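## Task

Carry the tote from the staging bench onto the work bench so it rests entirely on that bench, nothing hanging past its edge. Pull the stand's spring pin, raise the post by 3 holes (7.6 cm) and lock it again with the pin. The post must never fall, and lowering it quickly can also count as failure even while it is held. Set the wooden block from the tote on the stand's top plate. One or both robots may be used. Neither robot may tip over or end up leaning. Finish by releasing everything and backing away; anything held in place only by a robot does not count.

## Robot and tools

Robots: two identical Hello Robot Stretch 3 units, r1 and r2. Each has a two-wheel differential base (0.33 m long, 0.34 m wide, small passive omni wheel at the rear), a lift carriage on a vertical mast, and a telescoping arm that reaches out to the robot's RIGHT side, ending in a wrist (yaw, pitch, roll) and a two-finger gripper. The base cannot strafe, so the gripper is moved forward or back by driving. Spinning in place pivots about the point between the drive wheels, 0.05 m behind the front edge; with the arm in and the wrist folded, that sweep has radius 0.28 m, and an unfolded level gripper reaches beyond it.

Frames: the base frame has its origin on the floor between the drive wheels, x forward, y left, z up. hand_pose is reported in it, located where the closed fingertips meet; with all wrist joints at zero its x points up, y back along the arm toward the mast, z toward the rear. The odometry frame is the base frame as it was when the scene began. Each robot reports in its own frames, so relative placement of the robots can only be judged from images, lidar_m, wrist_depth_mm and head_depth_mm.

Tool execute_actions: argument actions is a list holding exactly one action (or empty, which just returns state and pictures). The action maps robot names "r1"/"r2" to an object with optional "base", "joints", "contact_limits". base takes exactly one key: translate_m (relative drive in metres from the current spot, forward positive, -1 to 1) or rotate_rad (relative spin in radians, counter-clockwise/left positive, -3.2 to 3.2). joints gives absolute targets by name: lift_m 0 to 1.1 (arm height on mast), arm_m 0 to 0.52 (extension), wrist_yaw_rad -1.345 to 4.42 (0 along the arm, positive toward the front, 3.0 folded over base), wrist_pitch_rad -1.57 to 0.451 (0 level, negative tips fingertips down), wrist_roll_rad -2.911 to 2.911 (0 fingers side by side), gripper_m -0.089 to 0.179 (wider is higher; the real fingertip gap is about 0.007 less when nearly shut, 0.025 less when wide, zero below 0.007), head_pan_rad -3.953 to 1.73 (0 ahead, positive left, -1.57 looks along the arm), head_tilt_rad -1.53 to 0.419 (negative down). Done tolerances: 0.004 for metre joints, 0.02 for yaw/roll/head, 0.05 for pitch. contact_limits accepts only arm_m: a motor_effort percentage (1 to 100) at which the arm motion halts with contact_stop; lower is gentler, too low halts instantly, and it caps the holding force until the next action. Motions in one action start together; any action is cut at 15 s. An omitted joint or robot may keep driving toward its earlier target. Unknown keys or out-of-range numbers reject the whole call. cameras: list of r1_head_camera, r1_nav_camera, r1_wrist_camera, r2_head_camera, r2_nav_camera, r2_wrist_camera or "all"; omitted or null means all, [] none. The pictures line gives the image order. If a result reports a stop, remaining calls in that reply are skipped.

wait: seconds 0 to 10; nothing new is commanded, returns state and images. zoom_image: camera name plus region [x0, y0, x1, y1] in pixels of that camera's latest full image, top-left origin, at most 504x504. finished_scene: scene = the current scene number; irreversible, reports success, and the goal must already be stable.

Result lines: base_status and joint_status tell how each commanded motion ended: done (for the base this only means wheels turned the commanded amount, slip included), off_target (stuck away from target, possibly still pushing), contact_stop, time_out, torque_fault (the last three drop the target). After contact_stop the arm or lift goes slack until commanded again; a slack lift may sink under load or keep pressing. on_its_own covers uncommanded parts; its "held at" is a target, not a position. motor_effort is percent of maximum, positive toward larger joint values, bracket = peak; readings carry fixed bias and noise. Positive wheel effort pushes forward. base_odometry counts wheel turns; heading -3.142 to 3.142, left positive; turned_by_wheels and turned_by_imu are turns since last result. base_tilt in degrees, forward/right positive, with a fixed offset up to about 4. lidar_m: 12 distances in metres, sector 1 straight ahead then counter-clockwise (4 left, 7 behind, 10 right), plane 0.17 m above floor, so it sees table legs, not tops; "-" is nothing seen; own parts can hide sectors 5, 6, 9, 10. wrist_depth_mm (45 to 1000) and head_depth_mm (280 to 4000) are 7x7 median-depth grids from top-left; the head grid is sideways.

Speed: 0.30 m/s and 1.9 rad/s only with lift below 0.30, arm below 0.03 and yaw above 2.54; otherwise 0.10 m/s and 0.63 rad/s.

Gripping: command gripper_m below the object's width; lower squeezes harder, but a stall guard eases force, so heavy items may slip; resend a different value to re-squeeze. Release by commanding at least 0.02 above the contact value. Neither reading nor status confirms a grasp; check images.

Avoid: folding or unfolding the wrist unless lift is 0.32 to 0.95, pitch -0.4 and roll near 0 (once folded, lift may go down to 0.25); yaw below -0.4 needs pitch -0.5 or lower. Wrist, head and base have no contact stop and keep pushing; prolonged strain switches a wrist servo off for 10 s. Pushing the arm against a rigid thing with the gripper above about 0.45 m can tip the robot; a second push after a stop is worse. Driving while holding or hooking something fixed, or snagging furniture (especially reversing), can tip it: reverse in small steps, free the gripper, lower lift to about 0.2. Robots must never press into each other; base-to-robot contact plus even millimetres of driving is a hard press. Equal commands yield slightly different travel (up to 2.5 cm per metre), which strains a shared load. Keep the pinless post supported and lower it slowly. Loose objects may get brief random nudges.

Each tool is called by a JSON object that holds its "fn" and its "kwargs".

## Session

{"fn": "execute_actions", "kwargs": {"actions": []}}

Scene clock: 0.00 s.
r1.base_odometry: x=+0.000 y=+0.000 heading=+0.000 (m, m, rad; r1's odometry frame)
r1.turned_by_wheels: +0.000 (rad since the last result)
r1.turned_by_imu: +0.000 (rad since the last result)
r1.base_tilt: forward=-0.9 right=-0.4 (deg)
r1.lidar_m: 1.23 1.39 2.28 2.22 1.03 1.59 3.54 1.36 2.64 2.71 1.43 1.23
r1.head_depth_mm: 1116 1124 1135 1131 1137 1142 1144 / 1144 1144 1149 1157 1156 1164 1162 / 1166 1168 1168 1182 1179 1184 1191 / 1185 1191 1196 1206 1206 1209 1215 / 1212 1217 1223 1226 1225 1237 1236 / 1238 1242 1244 1249 1252 1260 1261 / 1259 1268 1273 1277 1280 1284 1292
r1.base_status: not commanded
r1.joint_positions: lift_m=+0.424 arm_m=+0.002 wrist_yaw_rad=+2.827 wrist_pitch_rad=-0.544 wrist_roll_rad=-0.016 gripper_m=+0.037 head_pan_rad=-0.012 head_tilt_rad=+0.002
r1.joint_status: not commanded
r1.motor_effort: left_wheel=+0 right_wheel=-1 lift_m=+27 arm_m=+0 wrist_yaw_rad=+0 wrist_pitch_rad=+5 wrist_roll_rad=+0 gripper_m=-1 head_pan_rad=+1 head_tilt_rad=+3 (%)
r1.hand_pose: x=+0.0427 y=+0.0498 z=+0.4100 quat_wxyz=(+0.294, +0.697, +0.083, +0.649) (m; r1's base frame)
r1.wrist_depth_mm: - - - - - - - / - - - - - - - / - - - - 952 907 866 / 937 916 877 836 794 773 739 / 794 - 752 717 704 656 636 / 687 659 655 618 - 588 565 / 610 581 - 555 535 515 508
r2.base_odometry: x=+0.000 y=+0.000 heading=+0.000 (m, m, rad; r2's odometry frame)
r2.turned_by_wheels: +0.000 (rad since the last result)
r2.turned_by_imu: +0.000 (rad since the last result)
r2.base_tilt: forward=+0.6 right=+0.6 (deg)
r2.lidar_m: 2.12 1.97 2.37 0.91 1.02 1.65 2.61 1.37 1.13 1.13 1.26 2.01
r2.head_depth_mm: 2395 - - - - 2834 2008 / 2379 3968 - - - 2897 2023 / 2325 3918 - - - 2921 2062 / 2277 3767 - - - 2976 2067 / 2245 3354 - - - 3010 2115 / 2223 3251 - - 2546 2731 1973 / 2172 3171 - - 2394 3141 2169
r2.base_status: not commanded
r2.joint_positions: lift_m=+0.487 arm_m=+0.002 wrist_yaw_rad=+3.002 wrist_pitch_rad=-0.312 wrist_roll_rad=-0.016 gripper_m=+0.037 head_pan_rad=+0.009 head_tilt_rad=-0.011
r2.joint_status: not commanded
r2.motor_effort: left_wheel=+0 right_wheel=+0 lift_m=+27 arm_m=+0 wrist_yaw_rad=+1 wrist_pitch_rad=+7 wrist_roll_rad=+0 gripper_m=+0 head_pan_rad=+1 head_tilt_rad=+1 (%)
r2.hand_pose: x=+0.0117 y=+0.0868 z=+0.5243 quat_wxyz=(+0.158, +0.699, +0.062, +0.695) (m; r2's base frame)
r2.wrist_depth_mm: - - - - - - - / - - - - - - - / - - - - - - - / - - - - - - - / 995 - - - - - - / 797 843 - 835 863 853 858 / 691 694 730 720 716 726 731
pictures: r1_head_camera (sideways: a quarter turn clockwise sets it upright), r1_nav_camera (sideways: a quarter turn counterclockwise sets it upright), r1_wrist_camera, r2_head_camera (sideways: a quarter turn clockwise sets it upright), r2_nav_camera (sideways: a quarter turn counterclockwise sets it upright), r2_wrist_camera
Images, in order (width x height): r1_head_camera 896x504, r1_nav_camera 672x504, r1_wrist_camera 644x364, r2_head_camera 896x504, r2_nav_camera 672x504, r2_wrist_camera 644x364.

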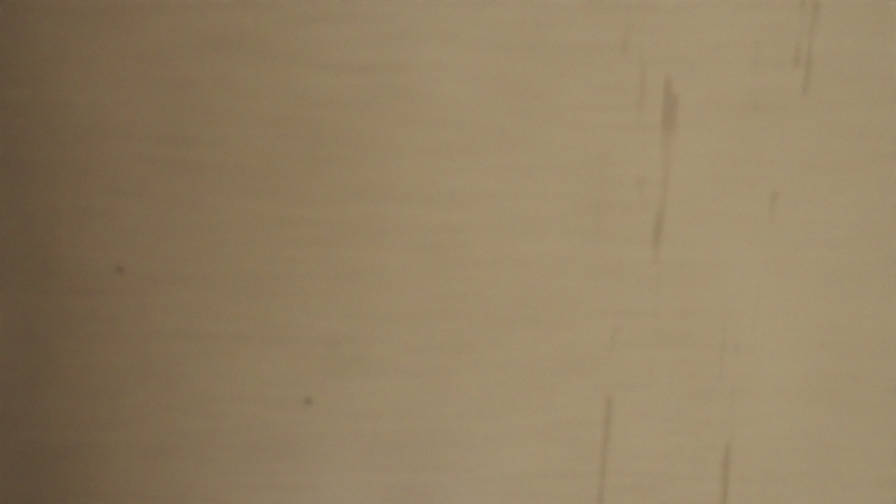

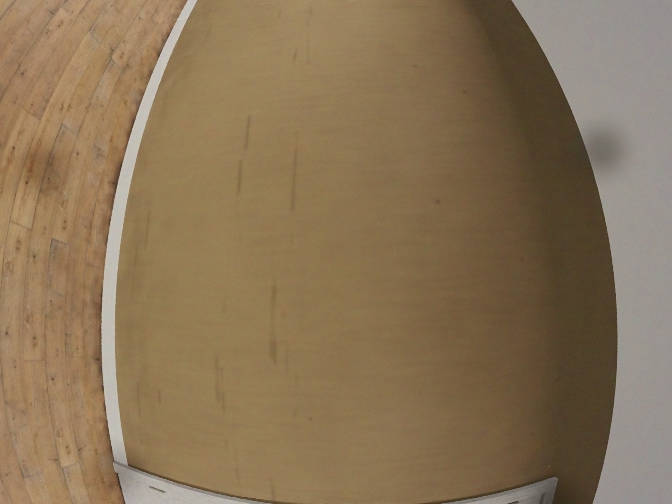

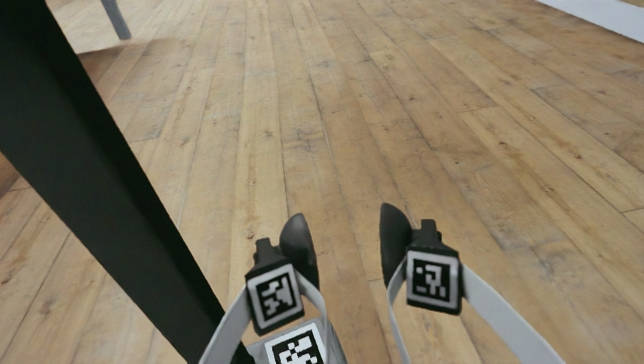

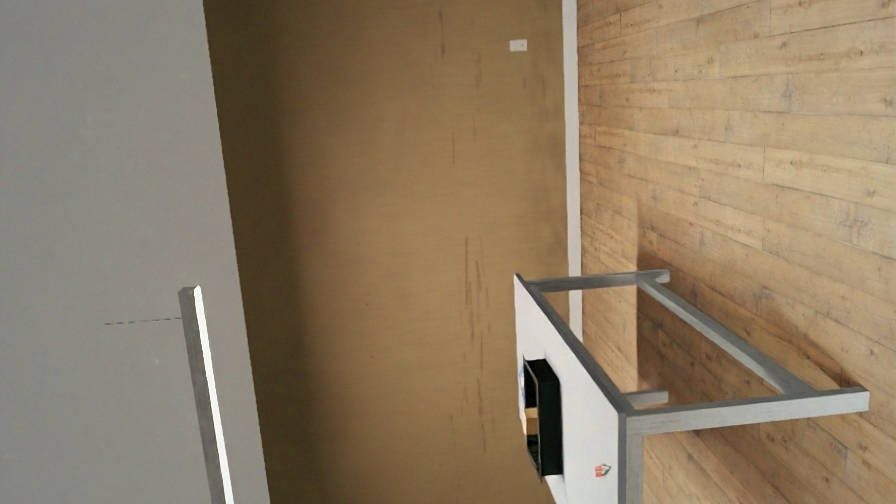

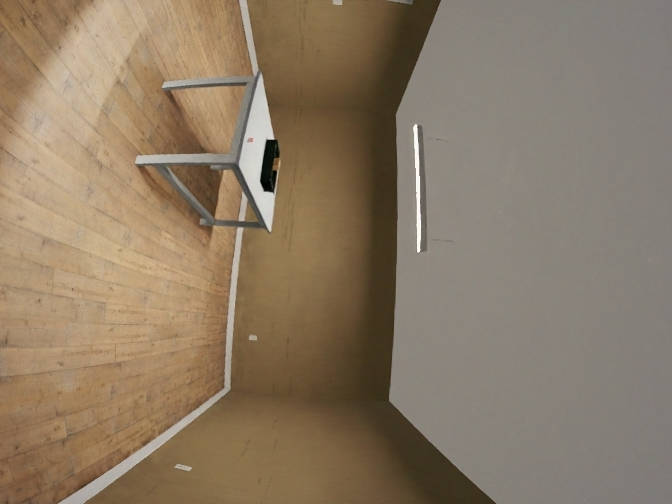

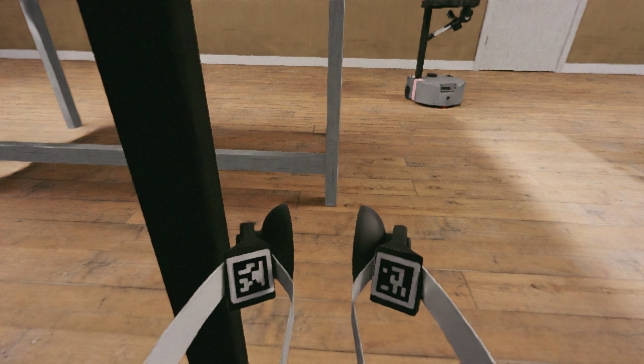

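Survey behind both.

{"fn": "execute_actions", "kwargs": {"actions": [{"r1":{"joints":{"head_pan_rad":-3.14,"head_tilt_rad":-0.3}},"r2":{"joints":{"head_pan_rad":1.7,"head_tilt_rad":-0.3}}}], "cameras": ["r1_nav_camera","r2_nav_camera"]}}

{"fn": "execute_actions", "kwargs": {"actions": [{"r1":{"joints":{"head_pan_rad":1.7}},"r2":{"joints":{"head_pan_rad":-3.14}}}], "cameras": ["r1_nav_camera","r2_nav_camera"]}}

Scene clock: 2.03 s.
r1.base_odometry: x=+0.000 y=+0.000 heading=+0.000 (m, m, rad; r1's odometry frame)
r1.turned_by_wheels: +0.000 (rad since the last result)
r1.turned_by_imu: +0.000 (rad since the last result)
r1.base_tilt: forward=-1.0 right=-0.5 (deg)
r1.lidar_m: 1.23 1.38 2.28 2.22 1.03 1.58 3.53 1.36 2.65 2.71 1.43 1.23
r1.head_depth_mm: 2995 3163 3352 3508 2691 1942 1524 / 3028 3226 3402 3573 2646 1942 1515 / 3098 3289 3452 3604 2641 1929 1507 / 3183 3320 3552 3711 2642 1915 1508 / 3228 3436 3612 3779 2614 1904 1501 / 3282 3529 3727 3853 2604 1902 1487 / 3397 3598 3827 3941 2573 1892 1494
r1.base_status: not commanded
r1.joint_positions: lift_m=+0.424 arm_m=+0.002 wrist_yaw_rad=+2.827 wrist_pitch_rad=-0.544 wrist_roll_rad=-0.016 gripper_m=+0.037 head_pan_rad=-3.133 head_tilt_rad=-0.296
r1.joint_status: all done
r1.motor_effort: left_wheel=+1(1) right_wheel=+0(0) lift_m=+27(27) arm_m=+0(1) wrist_yaw_rad=+0(0) wrist_pitch_rad=+4(5) wrist_roll_rad=+0(0) gripper_m=+0(0) head_pan_rad=-3(46) head_tilt_rad=-2(28) (%)
r1.hand_pose: x=+0.0427 y=+0.0498 z=+0.4100 quat_wxyz=(+0.294, +0.697, +0.083, +0.649) (m; r1's base frame)
r1.wrist_depth_mm: - - - - - - - / - - - - - - - / - - - - 949 911 869 / 956 918 869 828 802 765 736 / 807 - 742 720 697 663 632 / 686 648 657 610 - 584 567 / 600 587 - 555 539 520 505
r2.base_odometry: x=+0.000 y=+0.000 heading=+0.000 (m, m, rad; r2's odometry frame)
r2.turned_by_wheels: +0.000 (rad since the last result)
r2.turned_by_imu: +0.000 (rad since the last result)
r2.base_tilt: forward=+0.6 right=+0.5 (deg)
r2.lidar_m: 2.12 1.98 2.36 0.91 1.02 1.65 2.61 1.37 1.13 1.13 1.26 2.02
r2.head_depth_mm: 3061 3282 3477 1546 1011 1677 1410 / 3163 3383 3653 1496 1059 1834 1456 / 3268 3470 3696 1532 1078 1857 1393 / 3340 3589 3839 1570 1149 1878 1405 / 3450 3704 - 1614 1176 1879 1426 / 3583 3807 - 1657 1208 1953 1410 / 3669 3943 - 1830 - - -
r2.base_status: not commanded
r2.joint_positions: lift_m=+0.487 arm_m=+0.002 wrist_yaw_rad=+3.002 wrist_pitch_rad=-0.312 wrist_roll_rad=-0.016 gripper_m=+0.037 head_pan_rad=+1.693 head_tilt_rad=-0.296
r2.joint_status: all done
r2.motor_effort: left_wheel=+0(0) right_wheel=+0(0) lift_m=+26(26) arm_m=+0(0) wrist_yaw_rad=+1(1) wrist_pitch_rad=+7(7) wrist_roll_rad=+0(1) gripper_m=+0(0) head_pan_rad=+3(37) head_tilt_rad=-3(25) (%)
r2.hand_pose: x=+0.0117 y=+0.0868 z=+0.5243 quat_wxyz=(+0.158, +0.699, +0.062, +0.695) (m; r2's base frame)
r2.wrist_depth_mm: - - - - - - - / - - - - - - - / - - - - - - - / - - - - - - - / 992 - - - - - - / 820 844 - 828 907 841 880 / 699 712 706 718 699 698 716
pictures: r1_nav_camera (sideways: a quarter turn counterclockwise sets it upright), r2_nav_camera (sideways: a quarter turn counterclockwise sets it upright)
Images, in order (width x height): r1_nav_camera 672x504, r2_nav_camera 672x504.

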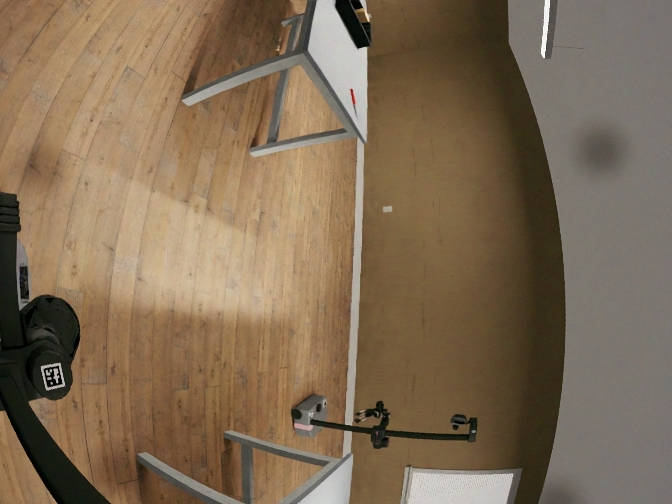

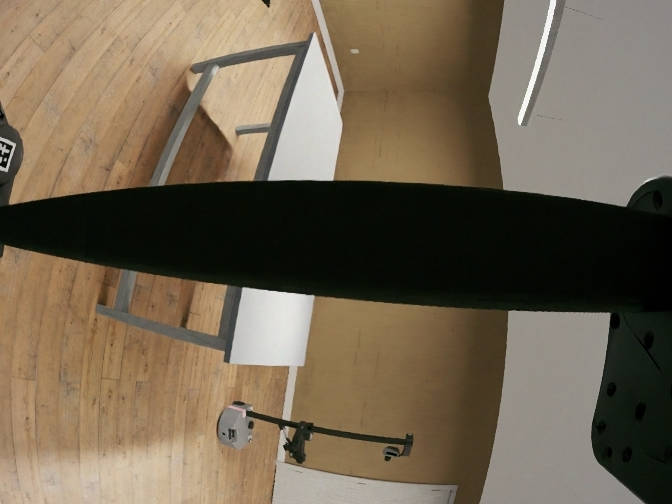

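Scene clock: 4.57 s.
r1.base_odometry: x=+0.000 y=+0.000 heading=+0.000 (m, m, rad; r1's odometry frame)
r1.turned_by_wheels: +0.000 (rad since the last result)
r1.turned_by_imu: +0.001 (rad since the last result)
r1.base_tilt: forward=-0.9 right=-0.4 (deg)
r1.lidar_m: 1.23 1.38 2.29 2.23 1.03 1.59 3.52 1.36 2.64 2.71 1.43 1.23
r1.head_depth_mm: 3993 - - - 2678 1933 1526 / - - - - 2652 1930 1517 / - - - - 2654 1912 1509 / - - - - 2637 1905 1502 / - - - 2312 2478 1905 1499 / - - - 1867 2577 1908 1488 / - - - 1703 2466 1887 -
r1.base_status: not commanded
r1.joint_positions: lift_m=+0.424 arm_m=+0.002 wrist_yaw_rad=+2.827 wrist_pitch_rad=-0.544 wrist_roll_rad=-0.016 gripper_m=+0.037 head_pan_rad=+1.693 head_tilt_rad=-0.297
r1.joint_status: all done
r1.motor_effort: left_wheel=+1(1) right_wheel=+0(0) lift_m=+27(27) arm_m=+0(0) wrist_yaw_rad=+1(1) wrist_pitch_rad=+4(5) wrist_roll_rad=+0(0) gripper_m=+0(0) head_pan_rad=+3(48) head_tilt_rad=-2(2) (%)
r1.hand_pose: x=+0.0427 y=+0.0498 z=+0.4100 quat_wxyz=(+0.294, +0.697, +0.083, +0.649) (m; r1's base frame)
r1.wrist_depth_mm: - - - - - - - / - - - - - - - / - - - - 941 908 872 / 942 928 885 831 792 751 732 / 791 - 751 714 702 658 636 / 690 654 654 608 - 591 564 / 614 572 - 557 535 520 509
r2.base_odometry: x=+0.000 y=+0.000 heading=+0.000 (m, m, rad; r2's odometry frame)
r2.turned_by_wheels: +0.000 (rad since the last result)
r2.turned_by_imu: +0.000 (rad since the last result)
r2.base_tilt: forward=+0.6 right=+0.6 (deg)
r2.lidar_m: 2.12 1.98 2.37 0.91 1.03 1.65 2.62 1.37 1.13 1.13 1.25 2.01
r2.head_depth_mm: 3430 3616 3888 3469 2368 1790 1430 / 3479 3686 3948 3556 2418 1820 1460 / 3537 3767 3996 3660 2485 1850 1480 / 3616 3864 - 3774 2503 1870 1497 / 3586 3643 3591 3371 2560 1901 1509 / 2741 2729 2711 2676 2478 1911 1528 / 2165 2156 2149 2158 2149 1952 1539
r2.base_status: not commanded
r2.joint_positions: lift_m=+0.487 arm_m=+0.002 wrist_yaw_rad=+3.002 wrist_pitch_rad=-0.312 wrist_roll_rad=-0.016 gripper_m=+0.037 head_pan_rad=-3.133 head_tilt_rad=-0.297
r2.joint_status: all done
r2.motor_effort: left_wheel=+0(0) right_wheel=+0(0) lift_m=+27(26) arm_m=+0(0) wrist_yaw_rad=+1(1) wrist_pitch_rad=+7(7) wrist_roll_rad=+0(0) gripper_m=+0(0) head_pan_rad=-3(35) head_tilt_rad=-2(2) (%)
r2.hand_pose: x=+0.0117 y=+0.0868 z=+0.5243 quat_wxyz=(+0.158, +0.699, +0.062, +0.695) (m; r2's base frame)
r2.wrist_depth_mm: - - - - - - - / - - - - - - - / - - - - - - - / - - - - - - - / - - - - - - - / 828 837 - 825 868 838 853 / 693 699 718 709 702 706 718
pictures: r1_nav_camera (sideways: a quarter turn counterclockwise sets it upright), r2_nav_camera (sideways: a quarter turn counterclockwise sets it upright)
Images, in order (width x height): r1_nav_camera 672x504, r2_nav_camera 672x504.

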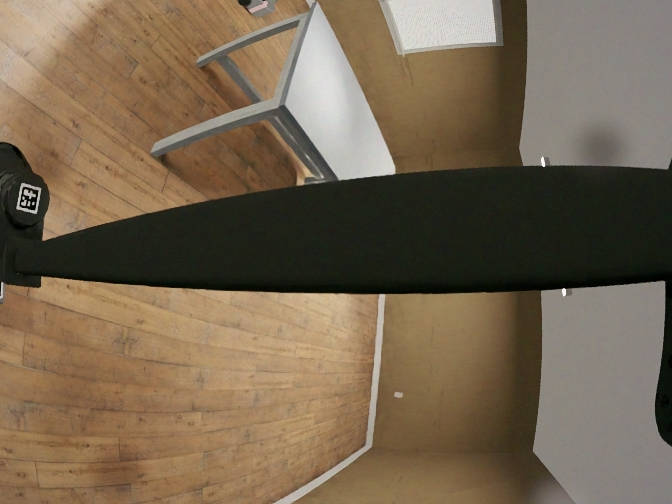

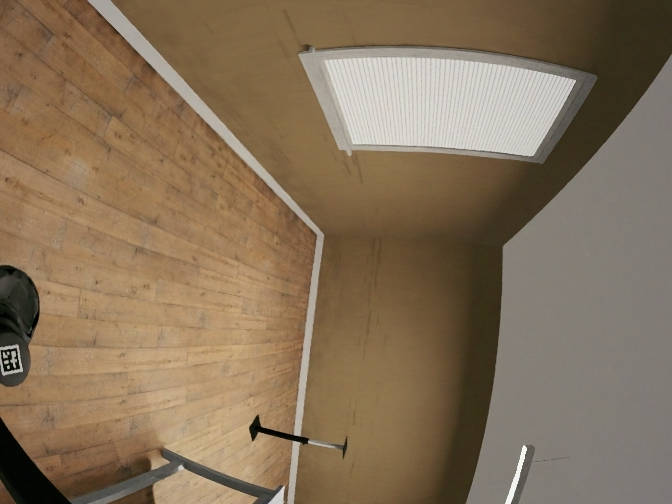

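{"fn": "execute_actions", "kwargs": {"actions": [{"r1":{"base":{"rotate_rad":-0.27},"joints":{"lift_m":0.28,"head_pan_rad":-1.57,"head_tilt_rad":-0.6}},"r2":{"base":{"rotate_rad":2.95},"joints":{"lift_m":0.28,"head_pan_rad":-1.57,"head_tilt_rad":-0.6}}}], "cameras": []}}

{"fn": "execute_actions", "kwargs": {"actions": [{"r1":{"base":{"translate_m":-0.5}},"r2":{"base":{"translate_m":-1.0}}}], "cameras": []}}

{"fn": "execute_actions", "kwargs": {"actions": [{"r1":{"base":{"rotate_rad":-1.61}},"r2":{"base":{"translate_m":-1.0}}}], "cameras": []}}

{"fn": "execute_actions", "kwargs": {"actions": [{"r1":{"base":{"translate_m":1.0}},"r2":{"base":{"translate_m":-0.6}}}], "cameras": ["r1_nav_camera","r2_nav_camera"]}}

Scene clock: 9.07 s.
r1.base_odometry: x=+0.000 y=+0.000 heading=-0.270 (m, m, rad; r1's odometry frame)
r1.turned_by_wheels: -0.270 (rad since the last result)
r1.turned_by_imu: -0.265 (rad since the last result)
r1.base_tilt: forward=-1.0 right=-0.3 (deg)
r1.lidar_m: 1.23 1.26 1.66 3.99 2.19 1.03 2.46 1.81 1.36 2.65 1.82 1.30
r1.head_depth_mm: 3627 2369 3192 2285 1788 1467 1236 / 3553 3914 2977 2299 1778 1459 1235 / 3579 3968 3117 2255 1770 1450 1229 / 3567 3954 3101 2229 1764 1451 1227 / 3515 3906 3069 2247 1748 1434 1221 / 3505 3817 3070 2210 1739 1431 1215 / 3502 3853 3045 2201 1733 1430 1214
r1.base_status: done
r1.joint_positions: lift_m=+0.280 arm_m=+0.002 wrist_yaw_rad=+2.827 wrist_pitch_rad=-0.544 wrist_roll_rad=-0.016 gripper_m=+0.037 head_pan_rad=-1.563 head_tilt_rad=-0.593
r1.joint_status: all done
r1.motor_effort: left_wheel=+1(6) right_wheel=-1(5) lift_m=+22(23) arm_m=+0(0) wrist_yaw_rad=-1(1) wrist_pitch_rad=+5(5) wrist_roll_rad=+0(0) gripper_m=+0(1) head_pan_rad=-2(46) head_tilt_rad=-4(31) (%)
r1.hand_pose: x=+0.0427 y=+0.0498 z=+0.2657 quat_wxyz=(+0.294, +0.697, +0.084, +0.649) (m; r1's base frame)
r1.wrist_depth_mm: - - - - - - 964 / - - 996 928 868 820 776 / - 822 781 738 698 661 633 / - 676 636 606 580 568 544 / 589 - 552 534 516 483 469 / 502 - - 456 - 429 414 / 459 - - - 389 383 371
r2.base_odometry: x=+0.000 y=+0.000 heading=+2.950 (m, m, rad; r2's odometry frame)
r2.turned_by_wheels: +2.950 (rad since the last result)
r2.turned_by_imu: +2.875 (rad since the last result)
r2.base_tilt: forward=+0.5 right=+0.5 (deg)
r2.lidar_m: 4.03 1.65 1.18 1.13 1.16 1.56 4.01 1.97 3.83 0.91 0.95 1.27
r2.head_depth_mm: 3249 3444 2556 2045 1662 1390 1195 / 3232 3325 2484 2078 1685 1409 1213 / 3237 3539 2790 2114 1698 1418 1221 / 3222 3525 1279 1927 1675 1431 1223 / 3212 3439 1186 2022 1739 1451 1242 / 3135 3438 1207 1994 1758 1434 1255 / 3174 3467 1238 2015 1790 1441 1264
r2.base_status: done
r2.joint_positions: lift_m=+0.280 arm_m=+0.002 wrist_yaw_rad=+3.002 wrist_pitch_rad=-0.314 wrist_roll_rad=-0.016 gripper_m=+0.037 head_pan_rad=-1.577 head_tilt_rad=-0.593
r2.joint_status: all done
r2.motor_effort: left_wheel=-1(6) right_wheel=+1(9) lift_m=+24(26) arm_m=+0(0) wrist_yaw_rad=+1(0) wrist_pitch_rad=+8(8) wrist_roll_rad=+0(0) gripper_m=+0(1) head_pan_rad=+2(32) head_tilt_rad=-4(25) (%)
r2.hand_pose: x=+0.0117 y=+0.0867 z=+0.3169 quat_wxyz=(+0.159, +0.698, +0.063, +0.695) (m; r2's base frame)
r2.wrist_depth_mm: 961 - - - - - - / - - - - - - - / - - - - - - - / 851 862 874 885 876 889 903 / 673 665 - 680 734 684 697 / 550 557 - 553 577 560 568 / 467 482 - - 476 473 478
pictures: none
No camera images: the call's "cameras" was empty. Leave "cameras" out to get every camera's image.

Scene clock: 14.07 s.
r1.base_odometry: x=-0.482 y=+0.133 heading=-0.270 (m, m, rad; r1's odometry frame)
r1.turned_by_wheels: +0.000 (rad since the last result)
r1.turned_by_imu: +0.000 (rad since the last result)
r1.base_tilt: forward=-0.8 right=-0.3 (deg)
r1.lidar_m: 1.72 1.76 2.32 2.07 1.44 1.14 1.96 1.96 1.47 1.16 2.61 1.82
r1.head_depth_mm: 3608 1880 1312 2275 1785 1466 1242 / 3610 1879 1298 2038 1720 1457 1233 / 3595 2284 2825 2243 1708 1450 1229 / 3595 3954 3127 2253 1763 1444 1224 / 3576 3893 3081 2236 1750 1441 1223 / 3533 3923 3081 2208 1735 1429 1218 / 3543 3875 3052 2200 1729 1433 1209
r1.base_status: done
r1.joint_positions: lift_m=+0.280 arm_m=+0.002 wrist_yaw_rad=+2.827 wrist_pitch_rad=-0.544 wrist_roll_rad=-0.016 gripper_m=+0.037 head_pan_rad=-1.563 head_tilt_rad=-0.593
r1.joint_status: not commanded
r1.motor_effort: left_wheel=+2(5) right_wheel=-2(10) lift_m=+22(22) arm_m=+0(0) wrist_yaw_rad=+0(0) wrist_pitch_rad=+5(5) wrist_roll_rad=+0(0) gripper_m=+0(1) head_pan_rad=-4(3) head_tilt_rad=-4(4) (%)
r1.hand_pose: x=+0.0427 y=+0.0497 z=+0.2656 quat_wxyz=(+0.294, +0.697, +0.084, +0.648) (m; r1's base frame)
r1.wrist_depth_mm: - - - - - - 969 / - - - 938 880 817 764 / - 822 774 746 696 663 629 / - 664 644 615 586 559 541 / 584 - 545 529 511 483 467 / 505 - - 459 - 429 416 / 458 - - - 393 383 372
r2.base_odometry: x=+0.982 y=-0.191 heading=+2.950 (m, m, rad; r2's odometry frame)
r2.turned_by_wheels: +0.000 (rad since the last result)
r2.turned_by_imu: -0.001 (rad since the last result)
r2.base_tilt: forward=+0.5 right=+0.6 (deg)
r2.lidar_m: 3.94 1.60 1.15 1.10 1.13 1.52 3.76 1.39 1.20 1.95 1.88 1.38
r2.head_depth_mm: 3285 3545 2693 2058 1654 1392 1201 / 3216 3524 2747 2075 1684 1410 1209 / 3218 3552 2792 2102 1689 1416 1218 / 3274 3516 2864 2152 1727 1443 1236 / 3205 3563 2777 2115 1743 1448 1239 / 3205 3577 2692 2070 1782 1464 1254 / 3124 3491 2748 2235 1790 1476 1267
r2.base_status: done
r2.joint_positions: lift_m=+0.280 arm_m=+0.002 wrist_yaw_rad=+3.002 wrist_pitch_rad=-0.314 wrist_roll_rad=-0.016 gripper_m=+0.037 head_pan_rad=-1.577 head_tilt_rad=-0.593
r2.joint_status: not commanded
r2.motor_effort: left_wheel=-1(9) right_wheel=+2(4) lift_m=+24(24) arm_m=+0(0) wrist_yaw_rad=+1(1) wrist_pitch_rad=+8(8) wrist_roll_rad=+0(0) gripper_m=+0(0) head_pan_rad=+2(2) head_tilt_rad=-4(4) (%)
r2.hand_pose: x=+0.0117 y=+0.0867 z=+0.3169 quat_wxyz=(+0.159, +0.698, +0.063, +0.695) (m; r2's base frame)
r2.wrist_depth_mm: 968 - - - - - - / - - - - - - - / - - - - - - - / 857 884 885 908 912 901 920 / 675 674 - 685 736 680 678 / 540 547 - 557 589 565 569 / 468 478 - - 474 485 478
pictures: none
No camera images: the call's "cameras" was empty. Leave "cameras" out to get every camera's image.

Scene clock: 19.07 s.
r1.base_odometry: x=-0.482 y=+0.133 heading=-1.880 (m, m, rad; r1's odometry frame)
r1.turned_by_wheels: -1.610 (rad since the last result)
r1.turned_by_imu: -1.576 (rad since the last result)
r1.base_tilt: forward=-1.0 right=-0.4 (deg)
r1.lidar_m: 1.16 2.66 1.84 1.72 1.76 2.29 2.06 0.69 1.13 3.03 2.38 1.47
r1.head_depth_mm: 2682 2946 3167 2298 1771 1463 1243 / 2653 2909 3126 2263 1776 1458 1237 / 2614 2910 3107 2263 1759 1456 1236 / 2625 2862 3069 2239 1763 1447 1228 / 2611 2898 3069 2229 1739 1436 1223 / 2581 2838 3056 2215 1742 1434 1222 / 2559 2818 3005 2211 1729 1430 1211
r1.base_status: done
r1.joint_positions: lift_m=+0.280 arm_m=+0.002 wrist_yaw_rad=+2.827 wrist_pitch_rad=-0.544 wrist_roll_rad=-0.016 gripper_m=+0.037 head_pan_rad=-1.563 head_tilt_rad=-0.593
r1.joint_status: not commanded
r1.motor_effort: left_wheel=+2(9) right_wheel=-2(10) lift_m=+22(22) arm_m=+0(0) wrist_yaw_rad=-1(0) wrist_pitch_rad=+5(5) wrist_roll_rad=+0(0) gripper_m=+0(0) head_pan_rad=-3(3) head_tilt_rad=-4(4) (%)
r1.hand_pose: x=+0.0427 y=+0.0497 z=+0.2656 quat_wxyz=(+0.294, +0.697, +0.084, +0.648) (m; r1's base frame)
r1.wrist_depth_mm: - - - - - - 987 / - - 1000 913 868 817 774 / - 839 770 740 707 668 627 / - 665 636 613 581 556 539 / 581 - 549 529 520 490 466 / 503 - - 453 - 430 415 / 461 - - - 392 383 372
r2.base_odometry: x=+1.963 y=-0.381 heading=+2.950 (m, m, rad; r2's odometry frame)
r2.turned_by_wheels: +0.000 (rad since the last result)
r2.turned_by_imu: -0.001 (rad since the last result)
r2.base_tilt: forward=+0.4 right=+0.6 (deg)
r2.lidar_m: 3.42 1.57 1.12 1.07 1.10 1.48 2.75 1.43 1.02 0.98 1.00 2.23
r2.head_depth_mm: 3308 1442 1111 2037 1574 1396 1197 / 3270 1483 1117 2085 1591 1409 1204 / 3250 3496 1136 2103 1705 1418 1216 / 3263 3401 1161 2064 1725 1433 1231 / 3213 3467 1187 2038 1724 1450 1244 / 3233 3499 1204 1199 1703 1459 1250 / 3217 3535 3022 2237 1778 1480 1258
r2.base_status: done
r2.joint_positions: lift_m=+0.280 arm_m=+0.002 wrist_yaw_rad=+3.002 wrist_pitch_rad=-0.314 wrist_roll_rad=-0.016 gripper_m=+0.037 head_pan_rad=-1.577 head_tilt_rad=-0.593
r2.joint_status: not commanded
r2.motor_effort: left_wheel=+0(8) right_wheel=+2(5) lift_m=+24(24) arm_m=+0(0) wrist_yaw_rad=+1(1) wrist_pitch_rad=+8(8) wrist_roll_rad=+0(0) gripper_m=-1(0) head_pan_rad=+3(2) head_tilt_rad=-5(4) (%)
r2.hand_pose: x=+0.0117 y=+0.0867 z=+0.3169 quat_wxyz=(+0.159, +0.698, +0.063, +0.695) (m; r2's base frame)
r2.wrist_depth_mm: 939 - - - - - - / 990 - - - - - - / - - - - - - - / 891 873 883 878 877 882 914 / 677 673 - 691 722 692 707 / 552 549 - 553 584 566 561 / 469 484 - - 470 474 477
pictures: none
No camera images: the call's "cameras" was empty. Leave "cameras" out to get every camera's image.

Scene clock: 24.17 s.
r1.base_odometry: x=-0.786 y=-0.819 heading=-1.880 (m, m, rad; r1's odometry frame)
r1.turned_by_wheels: +0.000 (rad since the last result)
r1.turned_by_imu: +0.003 (rad since the last result)
r1.base_tilt: forward=-1.0 right=-0.4 (deg)
r1.lidar_m: 1.57 2.76 1.88 1.78 1.84 2.40 1.63 1.83 3.16 0.89 0.27 1.18
r1.head_depth_mm: 2610 2892 3069 2291 1778 1461 1240 / 2580 2843 3055 2287 1769 1462 1235 / 2553 2840 3030 2265 1780 1447 1233 / 2566 2822 2994 2250 1754 1446 1226 / 2512 2803 3012 2233 1747 1436 1219 / 2500 2788 2966 944 762 1311 1192 / 2479 2768 2941 903 709 586 497
r1.base_status: done
r1.joint_positions: lift_m=+0.280 arm_m=+0.002 wrist_yaw_rad=+2.827 wrist_pitch_rad=-0.545 wrist_roll_rad=-0.016 gripper_m=+0.037 head_pan_rad=-1.563 head_tilt_rad=-0.593
r1.joint_status: not commanded
r1.motor_effort: left_wheel=+1(8) right_wheel=-2(6) lift_m=+22(22) arm_m=+0(0) wrist_yaw_rad=+1(0) wrist_pitch_rad=+5(5) wrist_roll_rad=+0(0) gripper_m=+0(1) head_pan_rad=-3(4) head_tilt_rad=-4(4) (%)
r1.hand_pose: x=+0.0427 y=+0.0497 z=+0.2656 quat_wxyz=(+0.294, +0.697, +0.084, +0.648) (m; r1's base frame)
r1.wrist_depth_mm: - - - - - - 957 / - - - 939 871 818 771 / - 830 776 741 710 666 628 / - 669 640 613 590 560 539 / 591 - 552 529 517 482 465 / 507 - - 464 - 430 411 / 460 - - - 392 383 371
r2.base_odometry: x=+2.552 y=-0.496 heading=+2.950 (m, m, rad; r2's odometry frame)
r2.turned_by_wheels: +0.000 (rad since the last result)
r2.turned_by_imu: -0.001 (rad since the last result)
r2.base_tilt: forward=+0.5 right=+0.6 (deg)
r2.lidar_m: 3.50 1.54 1.10 1.05 1.08 1.45 2.15 2.22 1.05 1.00 1.02 2.80
r2.head_depth_mm: 3305 1587 1147 2016 1590 1396 1198 / 3271 1633 1125 2080 1602 1407 1208 / 3272 3463 1133 2102 1613 1421 1219 / 3275 3467 1156 2073 1718 1444 1235 / 3246 3450 1156 2096 1737 1450 1240 / 3203 3403 1157 2112 1764 1464 1250 / 3236 3430 1240 2093 1775 1479 1266
r2.base_status: done
r2.joint_positions: lift_m=+0.280 arm_m=+0.002 wrist_yaw_rad=+3.002 wrist_pitch_rad=-0.314 wrist_roll_rad=-0.016 gripper_m=+0.037 head_pan_rad=-1.577 head_tilt_rad=-0.593
r2.joint_status: not commanded
r2.motor_effort: left_wheel=-1(8) right_wheel=+2(4) lift_m=+24(24) arm_m=+0(0) wrist_yaw_rad=+1(1) wrist_pitch_rad=+8(8) wrist_roll_rad=+0(0) gripper_m=-1(0) head_pan_rad=+2(2) head_tilt_rad=-4(4) (%)
r2.hand_pose: x=+0.0117 y=+0.0867 z=+0.3169 quat_wxyz=(+0.159, +0.698, +0.063, +0.695) (m; r2's base frame)
r2.wrist_depth_mm: 928 - - - - - - / 962 - - - - - - / - - - - - - - / 865 875 872 876 886 887 900 / 673 672 - 680 713 704 696 / 548 541 - 554 578 567 566 / 466 483 - - 472 465 476
pictures: r1_nav_camera (sideways: a quarter turn counterclockwise sets it upright), r2_nav_camera (sideways: a quarter turn counterclockwise sets it upright)
Images, in order (width x height): r1_nav_camera 672x504, r2_nav_camera 672x504.

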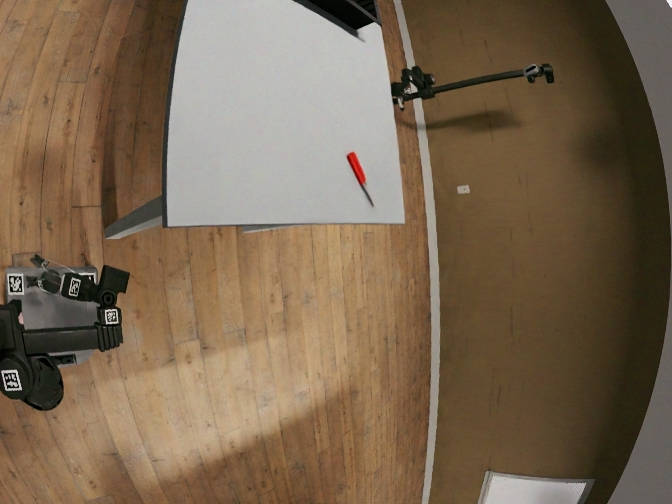

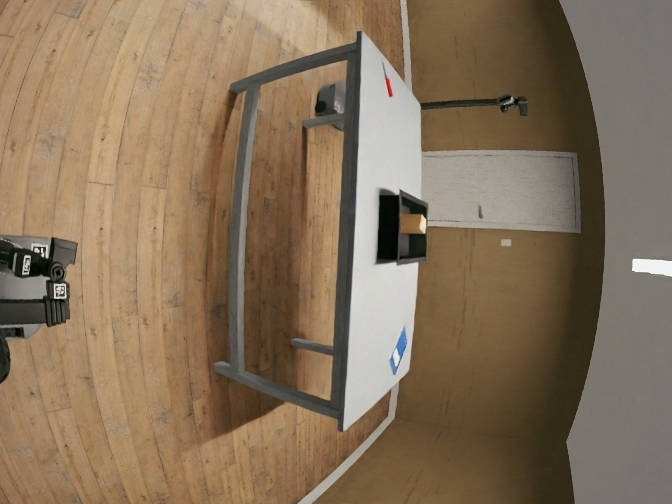

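{"fn": "execute_actions", "kwargs": {"actions": [{"r2":{"base":{"rotate_rad":-1.6}},"r1":{"base":{"translate_m":-0.3}}}], "cameras": []}}

{"fn": "execute_actions", "kwargs": {"actions": [{"r2":{"base":{"translate_m":0.5}},"r1":{"base":{"rotate_rad":1.6}}}], "cameras": []}}

{"fn": "execute_actions", "kwargs": {"actions": [{"r2":{"base":{"rotate_rad":1.6}},"r1":{"base":{"translate_m":0.28}}}], "cameras": []}}

{"fn": "execute_actions", "kwargs": {"actions": [{"r2":{"joints":{"lift_m":0.9,"head_pan_rad":-1.57,"head_tilt_rad":-0.6}},"r1":{"base":{"rotate_rad":-1.6}}}], "cameras": []}}

{"fn": "execute_actions", "kwargs": {"actions": [{"r2":{"joints":{"wrist_yaw_rad":0}},"r1":{"base":{"translate_m":1.0},"joints":{"head_pan_rad":-1.57,"head_tilt_rad":-0.6}}}], "cameras": ["r1_nav_camera","r2_nav_camera"]}}

Scene clock: 27.73 s.
r1.base_odometry: x=-0.695 y=-0.534 heading=-1.880 (m, m, rad; r1's odometry frame)
r1.turned_by_wheels: +0.000 (rad since the last result)
r1.turned_by_imu: +0.000 (rad since the last result)
r1.base_tilt: forward=-1.1 right=-0.4 (deg)
r1.lidar_m: 1.87 2.73 1.87 1.75 1.81 2.36 2.75 1.34 3.18 2.99 1.00 0.50
r1.head_depth_mm: 2604 2897 3100 2287 1781 1465 1240 / 2597 2910 3103 2291 1785 1456 1232 / 2577 2883 3048 2265 1770 1450 1235 / 2582 2835 3018 2256 1765 1450 1223 / 2551 2817 2975 2248 1759 1442 1219 / 2553 2774 2989 2232 1747 1438 1215 / 2508 2772 2955 2203 1731 1432 1211
r1.base_status: done
r1.joint_positions: lift_m=+0.280 arm_m=+0.002 wrist_yaw_rad=+2.827 wrist_pitch_rad=-0.545 wrist_roll_rad=-0.016 gripper_m=+0.037 head_pan_rad=-1.563 head_tilt_rad=-0.593
r1.joint_status: not commanded
r1.motor_effort: left_wheel=+2(5) right_wheel=-2(9) lift_m=+22(22) arm_m=+0(0) wrist_yaw_rad=+0(0) wrist_pitch_rad=+5(5) wrist_roll_rad=+0(0) gripper_m=-1(1) head_pan_rad=-3(3) head_tilt_rad=-4(4) (%)
r1.hand_pose: x=+0.0427 y=+0.0497 z=+0.2656 quat_wxyz=(+0.294, +0.697, +0.084, +0.648) (m; r1's base frame)
r1.wrist_depth_mm: - - - - - - 984 / - - 989 925 877 816 762 / - 835 783 743 697 660 631 / - 659 639 611 580 555 543 / 586 - 550 530 514 487 467 / 507 - - 450 - 429 411 / 457 - - - 393 383 372
r2.base_odometry: x=+2.552 y=-0.496 heading=+1.350 (m, m, rad; r2's odometry frame)
r2.turned_by_wheels: -1.600 (rad since the last result)
r2.turned_by_imu: -1.556 (rad since the last result)
r2.base_tilt: forward=+0.5 right=+0.5 (deg)
r2.lidar_m: 1.00 1.02 2.80 3.39 1.55 1.10 1.05 1.08 1.44 2.15 2.21 1.05
r2.head_depth_mm: 1903 2109 2394 2061 1666 1388 1201 / 1887 2110 2396 2077 1679 1409 1211 / 1859 2092 2348 2114 1700 1420 1216 / 1871 2065 2331 2133 1712 1438 1227 / 1856 2053 2311 2173 1743 1453 1242 / 1831 2044 2284 2208 1764 1461 1255 / 1816 2028 2291 2230 1774 1485 1266
r2.base_status: done
r2.joint_positions: lift_m=+0.280 arm_m=+0.002 wrist_yaw_rad=+3.002 wrist_pitch_rad=-0.314 wrist_roll_rad=-0.016 gripper_m=+0.037 head_pan_rad=-1.577 head_tilt_rad=-0.593
r2.joint_status: not commanded
r2.motor_effort: left_wheel=+2(9) right_wheel=-1(7) lift_m=+24(24) arm_m=+0(0) wrist_yaw_rad=+1(1) wrist_pitch_rad=+8(8) wrist_roll_rad=+1(0) gripper_m=+0(0) head_pan_rad=+2(3) head_tilt_rad=-4(4) (%)
r2.hand_pose: x=+0.0117 y=+0.0867 z=+0.3169 quat_wxyz=(+0.159, +0.698, +0.063, +0.695) (m; r2's base frame)
r2.wrist_depth_mm: - - - - - - - / - - - - - - - / - - - - - - - / 876 879 896 890 889 893 901 / 683 669 - 682 723 696 689 / 548 543 - 559 585 555 562 / 460 486 - - 464 472 476
pictures: none
No camera images: the call's "cameras" was empty. Leave "cameras" out to get every camera's image.

Scene clock: 31.07 s.
r1.base_odometry: x=-0.695 y=-0.534 heading=-0.280 (m, m, rad; r1's odometry frame)
r1.turned_by_wheels: +1.600 (rad since the last result)
r1.turned_by_imu: +1.568 (rad since the last result)
r1.base_tilt: forward=-1.0 right=-0.2 (deg)
r1.lidar_m: 1.75 1.81 2.38 1.34 1.34 3.17 2.99 1.00 0.50 1.87 2.70 1.86
r1.head_depth_mm: 3018 3288 1150 937 730 653 1162 / 3009 3196 1260 934 1622 1460 1159 / 2968 3224 1529 2177 1775 1459 1232 / 2966 3314 3124 2260 1754 1445 1226 / 2966 3252 3076 2230 1752 1437 1221 / 2922 3262 3040 2216 1738 1426 1222 / 2894 3202 2981 2201 1731 1427 1211
r1.base_status: done
r1.joint_positions: lift_m=+0.280 arm_m=+0.002 wrist_yaw_rad=+2.827 wrist_pitch_rad=-0.545 wrist_roll_rad=-0.016 gripper_m=+0.037 head_pan_rad=-1.563 head_tilt_rad=-0.593
r1.joint_status: not commanded
r1.motor_effort: left_wheel=-1(5) right_wheel=+2(11) lift_m=+22(22) arm_m=+0(0) wrist_yaw_rad=+0(0) wrist_pitch_rad=+4(5) wrist_roll_rad=+0(0) gripper_m=+0(1) head_pan_rad=-4(3) head_tilt_rad=-4(4) (%)
r1.hand_pose: x=+0.0427 y=+0.0497 z=+0.2656 quat_wxyz=(+0.294, +0.697, +0.084, +0.648) (m; r1's base frame)
r1.wrist_depth_mm: - - - - - - 972 / - - 999 943 871 823 771 / - 827 788 730 696 663 633 / - 662 636 605 586 558 535 / 584 - 553 521 512 485 467 / 504 - - 455 - 428 416 / 456 - - - 391 383 374
r2.base_odometry: x=+2.662 y=-0.008 heading=+1.350 (m, m, rad; r2's odometry frame)
r2.turned_by_wheels: +0.000 (rad since the last result)
r2.turned_by_imu: +0.000 (rad since the last result)
r2.base_tilt: forward=+0.6 right=+0.4 (deg)
r2.lidar_m: 0.49 0.51 0.67 2.68 2.30 1.63 1.55 1.59 2.12 2.13 0.73 0.52
r2.head_depth_mm: 1865 2103 2366 2062 1659 1397 1199 / 1880 2084 2364 2076 1680 1404 1209 / 1856 2075 2344 2124 1704 1419 1218 / 1848 2061 2326 2134 1717 1438 1231 / 1828 2025 2299 2186 1740 1448 1242 / 1820 2036 2280 2208 1761 1465 1249 / 1807 2010 2268 2246 1783 1485 1263
r2.base_status: done
r2.joint_positions: lift_m=+0.280 arm_m=+0.002 wrist_yaw_rad=+3.002 wrist_pitch_rad=-0.314 wrist_roll_rad=-0.016 gripper_m=+0.037 head_pan_rad=-1.577 head_tilt_rad=-0.593
r2.joint_status: not commanded
r2.motor_effort: left_wheel=+2(10) right_wheel=-1(5) lift_m=+24(24) arm_m=+0(0) wrist_yaw_rad=+1(1) wrist_pitch_rad=+8(8) wrist_roll_rad=+1(0) gripper_m=+0(1) head_pan_rad=+3(3) head_tilt_rad=-4(4) (%)
r2.hand_pose: x=+0.0117 y=+0.0867 z=+0.3169 quat_wxyz=(+0.159, +0.698, +0.063, +0.695) (m; r2's base frame)
r2.wrist_depth_mm: - - - - - - - / - - - - - - - / - - - - - 872 - / 860 852 860 871 900 857 564 / 676 669 - 685 711 715 643 / 544 552 - 553 583 557 570 / 461 480 - - 475 481 474
pictures: none
No camera images: the call's "cameras" was empty. Leave "cameras" out to get every camera's image.

Scene clock: 33.83 s.
r1.base_odometry: x=-0.426 y=-0.611 heading=-0.280 (m, m, rad; r1's odometry frame)
r1.turned_by_wheels: +0.000 (rad since the last result)
r1.turned_by_imu: +0.001 (rad since the last result)
r1.base_tilt: forward=-0.9 right=-0.4 (deg)
r1.lidar_m: 1.47 1.53 2.00 2.81 1.79 1.78 3.26 0.67 1.58 1.91 2.28 1.57
r1.head_depth_mm: 2987 3215 1481 2292 1785 1459 1243 / 2975 3261 2810 2188 1782 1457 1236 / 2963 3254 3154 2262 1768 1449 1234 / 2948 3267 3086 2253 1757 1444 1227 / 2921 3206 3075 2227 1745 1440 1219 / 2928 3217 3061 2219 1739 1435 1217 / 2896 3191 3023 2221 1736 1428 1212
r1.base_status: done
r1.joint_positions: lift_m=+0.280 arm_m=+0.002 wrist_yaw_rad=+2.827 wrist_pitch_rad=-0.545 wrist_roll_rad=-0.016 gripper_m=+0.037 head_pan_rad=-1.563 head_tilt_rad=-0.593
r1.joint_status: not commanded
r1.motor_effort: left_wheel=-1(6) right_wheel=+2(9) lift_m=+22(22) arm_m=+0(0) wrist_yaw_rad=+1(1) wrist_pitch_rad=+5(5) wrist_roll_rad=+0(0) gripper_m=+0(0) head_pan_rad=-4(3) head_tilt_rad=-4(4) (%)
r1.hand_pose: x=+0.0427 y=+0.0497 z=+0.2656 quat_wxyz=(+0.294, +0.697, +0.084, +0.648) (m; r1's base frame)
r1.wrist_depth_mm: - - - - - - 991 / - - - 929 871 815 759 / - 835 777 739 697 674 632 / - 674 640 613 587 558 539 / 583 - 553 520 514 484 468 / 504 - - 457 - 430 415 / 459 - - - 395 386 370
r2.base_odometry: x=+2.662 y=-0.008 heading=+2.950 (m, m, rad; r2's odometry frame)
r2.turned_by_wheels: +1.600 (rad since the last result)
r2.turned_by_imu: +1.554 (rad since the last result)
r2.base_tilt: forward=+0.4 right=+0.6 (deg)
r2.lidar_m: 2.68 2.27 1.62 1.55 1.60 2.14 2.13 0.72 0.52 0.49 0.51 0.68
r2.head_depth_mm: 2860 3176 1080 841 700 1394 1149 / 2844 3160 1120 855 689 1409 1158 / 2819 3171 1141 864 699 1428 1165 / 2822 3151 1161 848 705 1405 1186 / 2775 3143 1078 796 712 1414 1168 / 2752 3068 1053 882 722 1427 1252 / 2755 3090 1235 832 732 1412 1264
r2.base_status: done
r2.joint_positions: lift_m=+0.280 arm_m=+0.002 wrist_yaw_rad=+3.002 wrist_pitch_rad=-0.314 wrist_roll_rad=-0.016 gripper_m=+0.037 head_pan_rad=-1.577 head_tilt_rad=-0.593
r2.joint_status: not commanded
r2.motor_effort: left_wheel=-1(6) right_wheel=+2(10) lift_m=+24(24) arm_m=+0(1) wrist_yaw_rad=+1(1) wrist_pitch_rad=+8(8) wrist_roll_rad=+0(1) gripper_m=+0(0) head_pan_rad=+3(1) head_tilt_rad=-5(4) (%)
r2.hand_pose: x=+0.0117 y=+0.0867 z=+0.3169 quat_wxyz=(+0.159, +0.698, +0.063, +0.695) (m; r2's base frame)
r2.wrist_depth_mm: - - - - - - - / - - - - - - - / - - - - - - - / 861 864 865 889 894 905 913 / 681 677 - 693 723 705 696 / 554 548 - 558 575 565 565 / 467 473 - - 476 475 474
pictures: none
No camera images: the call's "cameras" was empty. Leave "cameras" out to get every camera's image.

Scene clock: 40.30 s.
r1.base_odometry: x=-0.426 y=-0.611 heading=-1.880 (m, m, rad; r1's odometry frame)
r1.turned_by_wheels: -1.600 (rad since the last result)
r1.turned_by_imu: -1.566 (rad since the last result)
r1.base_tilt: forward=-0.9 right=-0.4 (deg)
r1.lidar_m: 1.91 2.30 1.57 1.47 1.53 1.98 4.60 1.44 1.78 3.26 0.67 1.57
r1.head_depth_mm: 2866 3222 3191 2290 1791 1462 1246 / 2839 3160 3160 2265 1773 1458 1236 / 2837 3157 3127 2263 1767 1460 1235 / 2820 3096 3084 2237 1753 1445 1223 / 2806 3086 3057 2230 1755 1444 1225 / 2769 3060 3057 2219 1748 1432 1219 / 2754 3074 3007 2202 1629 1426 1217
r1.base_status: done
r1.joint_positions: lift_m=+0.280 arm_m=+0.002 wrist_yaw_rad=+2.827 wrist_pitch_rad=-0.545 wrist_roll_rad=-0.016 gripper_m=+0.037 head_pan_rad=-1.563 head_tilt_rad=-0.593
r1.joint_status: not commanded
r1.motor_effort: left_wheel=+2(10) right_wheel=-2(9) lift_m=+22(22) arm_m=+0(0) wrist_yaw_rad=+0(1) wrist_pitch_rad=+5(5) wrist_roll_rad=+0(0) gripper_m=+0(1) head_pan_rad=-4(4) head_tilt_rad=-3(4) (%)
r1.hand_pose: x=+0.0427 y=+0.0497 z=+0.2656 quat_wxyz=(+0.294, +0.697, +0.084, +0.648) (m; r1's base frame)
r1.wrist_depth_mm: - - - - - - 994 / - - 998 932 871 826 766 / - 826 767 736 699 662 636 / - 670 639 609 582 557 535 / 581 - 552 533 516 490 462 / 500 - - 459 - 428 414 / 456 - - - 392 383 370
r2.base_odometry: x=+2.662 y=-0.008 heading=+2.950 (m, m, rad; r2's odometry frame)
r2.turned_by_wheels: +0.000 (rad since the last result)
r2.turned_by_imu: -0.001 (rad since the last result)
r2.base_tilt: forward=+0.5 right=+0.5 (deg)
r2.lidar_m: 2.68 2.28 1.63 1.55 1.60 2.14 2.13 0.72 0.52 0.49 0.51 0.68
r2.head_depth_mm: 2859 3216 1083 842 699 - - / 2876 3153 1116 853 691 1469 - / 2850 3180 1140 866 697 1491 - / 2835 3157 1161 846 705 1472 - / 2792 3131 1077 796 717 1462 - / 2762 3054 1062 882 722 1428 1257 / 2767 3037 1238 829 730 1409 1263
r2.base_status: not commanded
r2.joint_positions: lift_m=+0.900 arm_m=+0.002 wrist_yaw_rad=+3.002 wrist_pitch_rad=-0.314 wrist_roll_rad=-0.016 gripper_m=+0.037 head_pan_rad=-1.577 head_tilt_rad=-0.593
r2.joint_status: all done
r2.motor_effort: left_wheel=-1(1) right_wheel=+2(2) lift_m=+28(32) arm_m=+0(0) wrist_yaw_rad=+0(2) wrist_pitch_rad=+8(8) wrist_roll_rad=+1(0) gripper_m=+0(0) head_pan_rad=+2(2) head_tilt_rad=-4(7) (%)
r2.hand_pose: x=+0.0117 y=+0.0867 z=+0.9366 quat_wxyz=(+0.159, +0.698, +0.063, +0.695) (m; r2's base frame)
r2.wrist_depth_mm: - - - - - - - / - - - - - - - / - - - - - - - / - - - - - - - / - - - - - - - / - - - - - - - / - - - - - - -
pictures: none
No camera images: the call's "cameras" was empty. Leave "cameras" out to get every camera's image.

Scene clock: 45.40 s.
r1.base_odometry: x=-0.730 y=-1.564 heading=-1.880 (m, m, rad; r1's odometry frame)
r1.turned_by_wheels: +0.000 (rad since the last result)
r1.turned_by_imu: +0.003 (rad since the last result)
r1.base_tilt: forward=-1.0 right=-0.4 (deg)
r1.lidar_m: 2.43 2.41 1.67 1.54 1.59 2.08 3.79 0.72 0.72 1.11 1.14 0.96
r1.head_depth_mm: 2812 3107 3215 938 731 1395 1238 / 2782 3055 3167 931 728 1386 1237 / 2755 3087 3128 926 724 1382 1229 / 2715 3042 3097 918 721 1339 1224 / 2741 3017 1141 875 715 1336 1220 / 2713 3046 3047 859 713 1332 1227 / 1443 1697 1783 866 710 1325 1208
r1.base_status: done
r1.joint_positions: lift_m=+0.280 arm_m=+0.002 wrist_yaw_rad=+2.827 wrist_pitch_rad=-0.545 wrist_roll_rad=-0.016 gripper_m=+0.037 head_pan_rad=-1.563 head_tilt_rad=-0.593
r1.joint_status: all done
r1.motor_effort: left_wheel=+2(8) right_wheel=-2(6) lift_m=+22(22) arm_m=+0(0) wrist_yaw_rad=+0(0) wrist_pitch_rad=+5(5) wrist_roll_rad=+0(0) gripper_m=+0(0) head_pan_rad=-4(1) head_tilt_rad=-4(6) (%)
r1.hand_pose: x=+0.0427 y=+0.0497 z=+0.2656 quat_wxyz=(+0.294, +0.697, +0.084, +0.648) (m; r1's base frame)
r1.wrist_depth_mm: - - - - - - 978 / - - - 927 863 818 766 / - 829 776 725 699 668 632 / - 663 638 605 586 562 541 / 585 - 551 531 517 487 469 / 504 - - 453 - 431 413 / 461 - - - 392 383 373
r2.base_odometry: x=+2.662 y=-0.008 heading=+2.950 (m, m, rad; r2's odometry frame)
r2.turned_by_wheels: +0.000 (rad since the last result)
r2.turned_by_imu: +0.000 (rad since the last result)
r2.base_tilt: forward=+0.5 right=+0.6 (deg)
r2.lidar_m: 2.69 2.27 1.63 1.55 1.60 2.15 2.13 0.72 0.52 0.49 0.51 0.68
r2.head_depth_mm: 2891 3250 1079 840 700 - - / 2853 3180 1114 855 710 - - / 2845 3201 1137 865 743 - - / 2815 3117 1159 849 709 1404 1182 / 2790 3128 1074 796 714 1420 1166 / 2764 3049 1056 882 724 1428 1252 / 2734 3070 1236 829 731 1419 1258
r2.base_status: not commanded
r2.joint_positions: lift_m=+0.900 arm_m=+0.002 wrist_yaw_rad=+0.004 wrist_pitch_rad=-0.314 wrist_roll_rad=-0.016 gripper_m=+0.037 head_pan_rad=-1.577 head_tilt_rad=-0.593
r2.joint_status: all done
r2.motor_effort: left_wheel=-1(2) right_wheel=+2(2) lift_m=+29(29) arm_m=-1(1) wrist_yaw_rad=-4(3) wrist_pitch_rad=+8(8) wrist_roll_rad=+0(0) gripper_m=+0(0) head_pan_rad=+3(5) head_tilt_rad=-3(4) (%)
r2.hand_pose: x=-0.0206 y=-0.3836 z=+0.9366 quat_wxyz=(+0.705, +0.113, -0.692, -0.109) (m; r2's base frame)
r2.wrist_depth_mm: - - - - - - - / - - - - - - - / 795 609 671 815 794 794 - / 563 453 459 571 587 592 588 / 440 441 456 449 468 447 455 / 362 366 374 368 381 374 370 / 326 331 330 333 333 332 335
pictures: r1_nav_camera (sideways: a quarter turn counterclockwise sets it upright), r2_nav_camera (sideways: a quarter turn counterclockwise sets it upright)
Images, in order (width x height): r1_nav_camera 672x504, r2_nav_camera 672x504.

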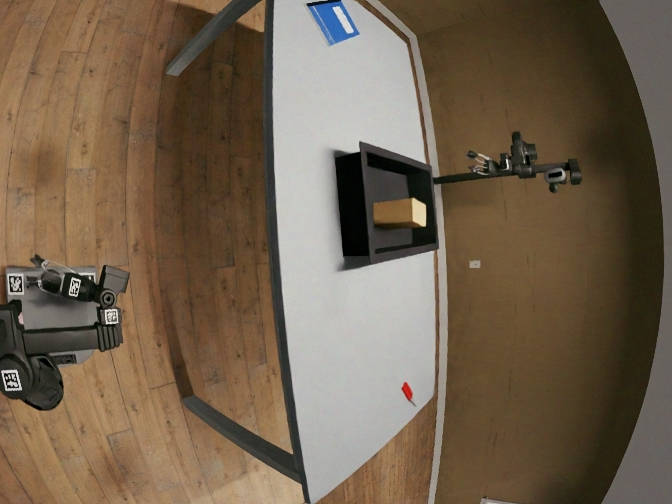

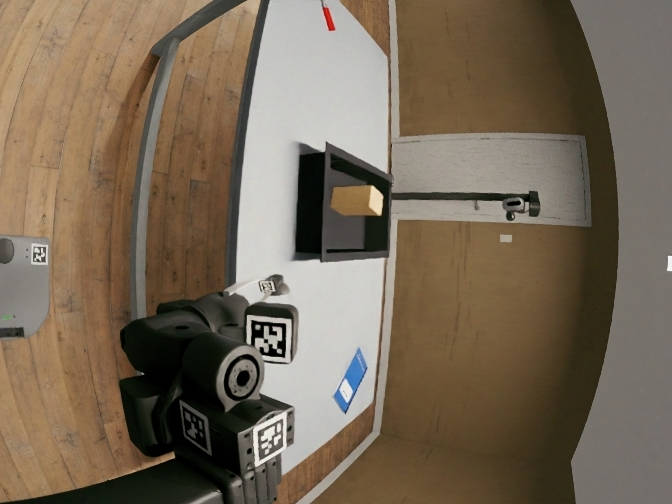

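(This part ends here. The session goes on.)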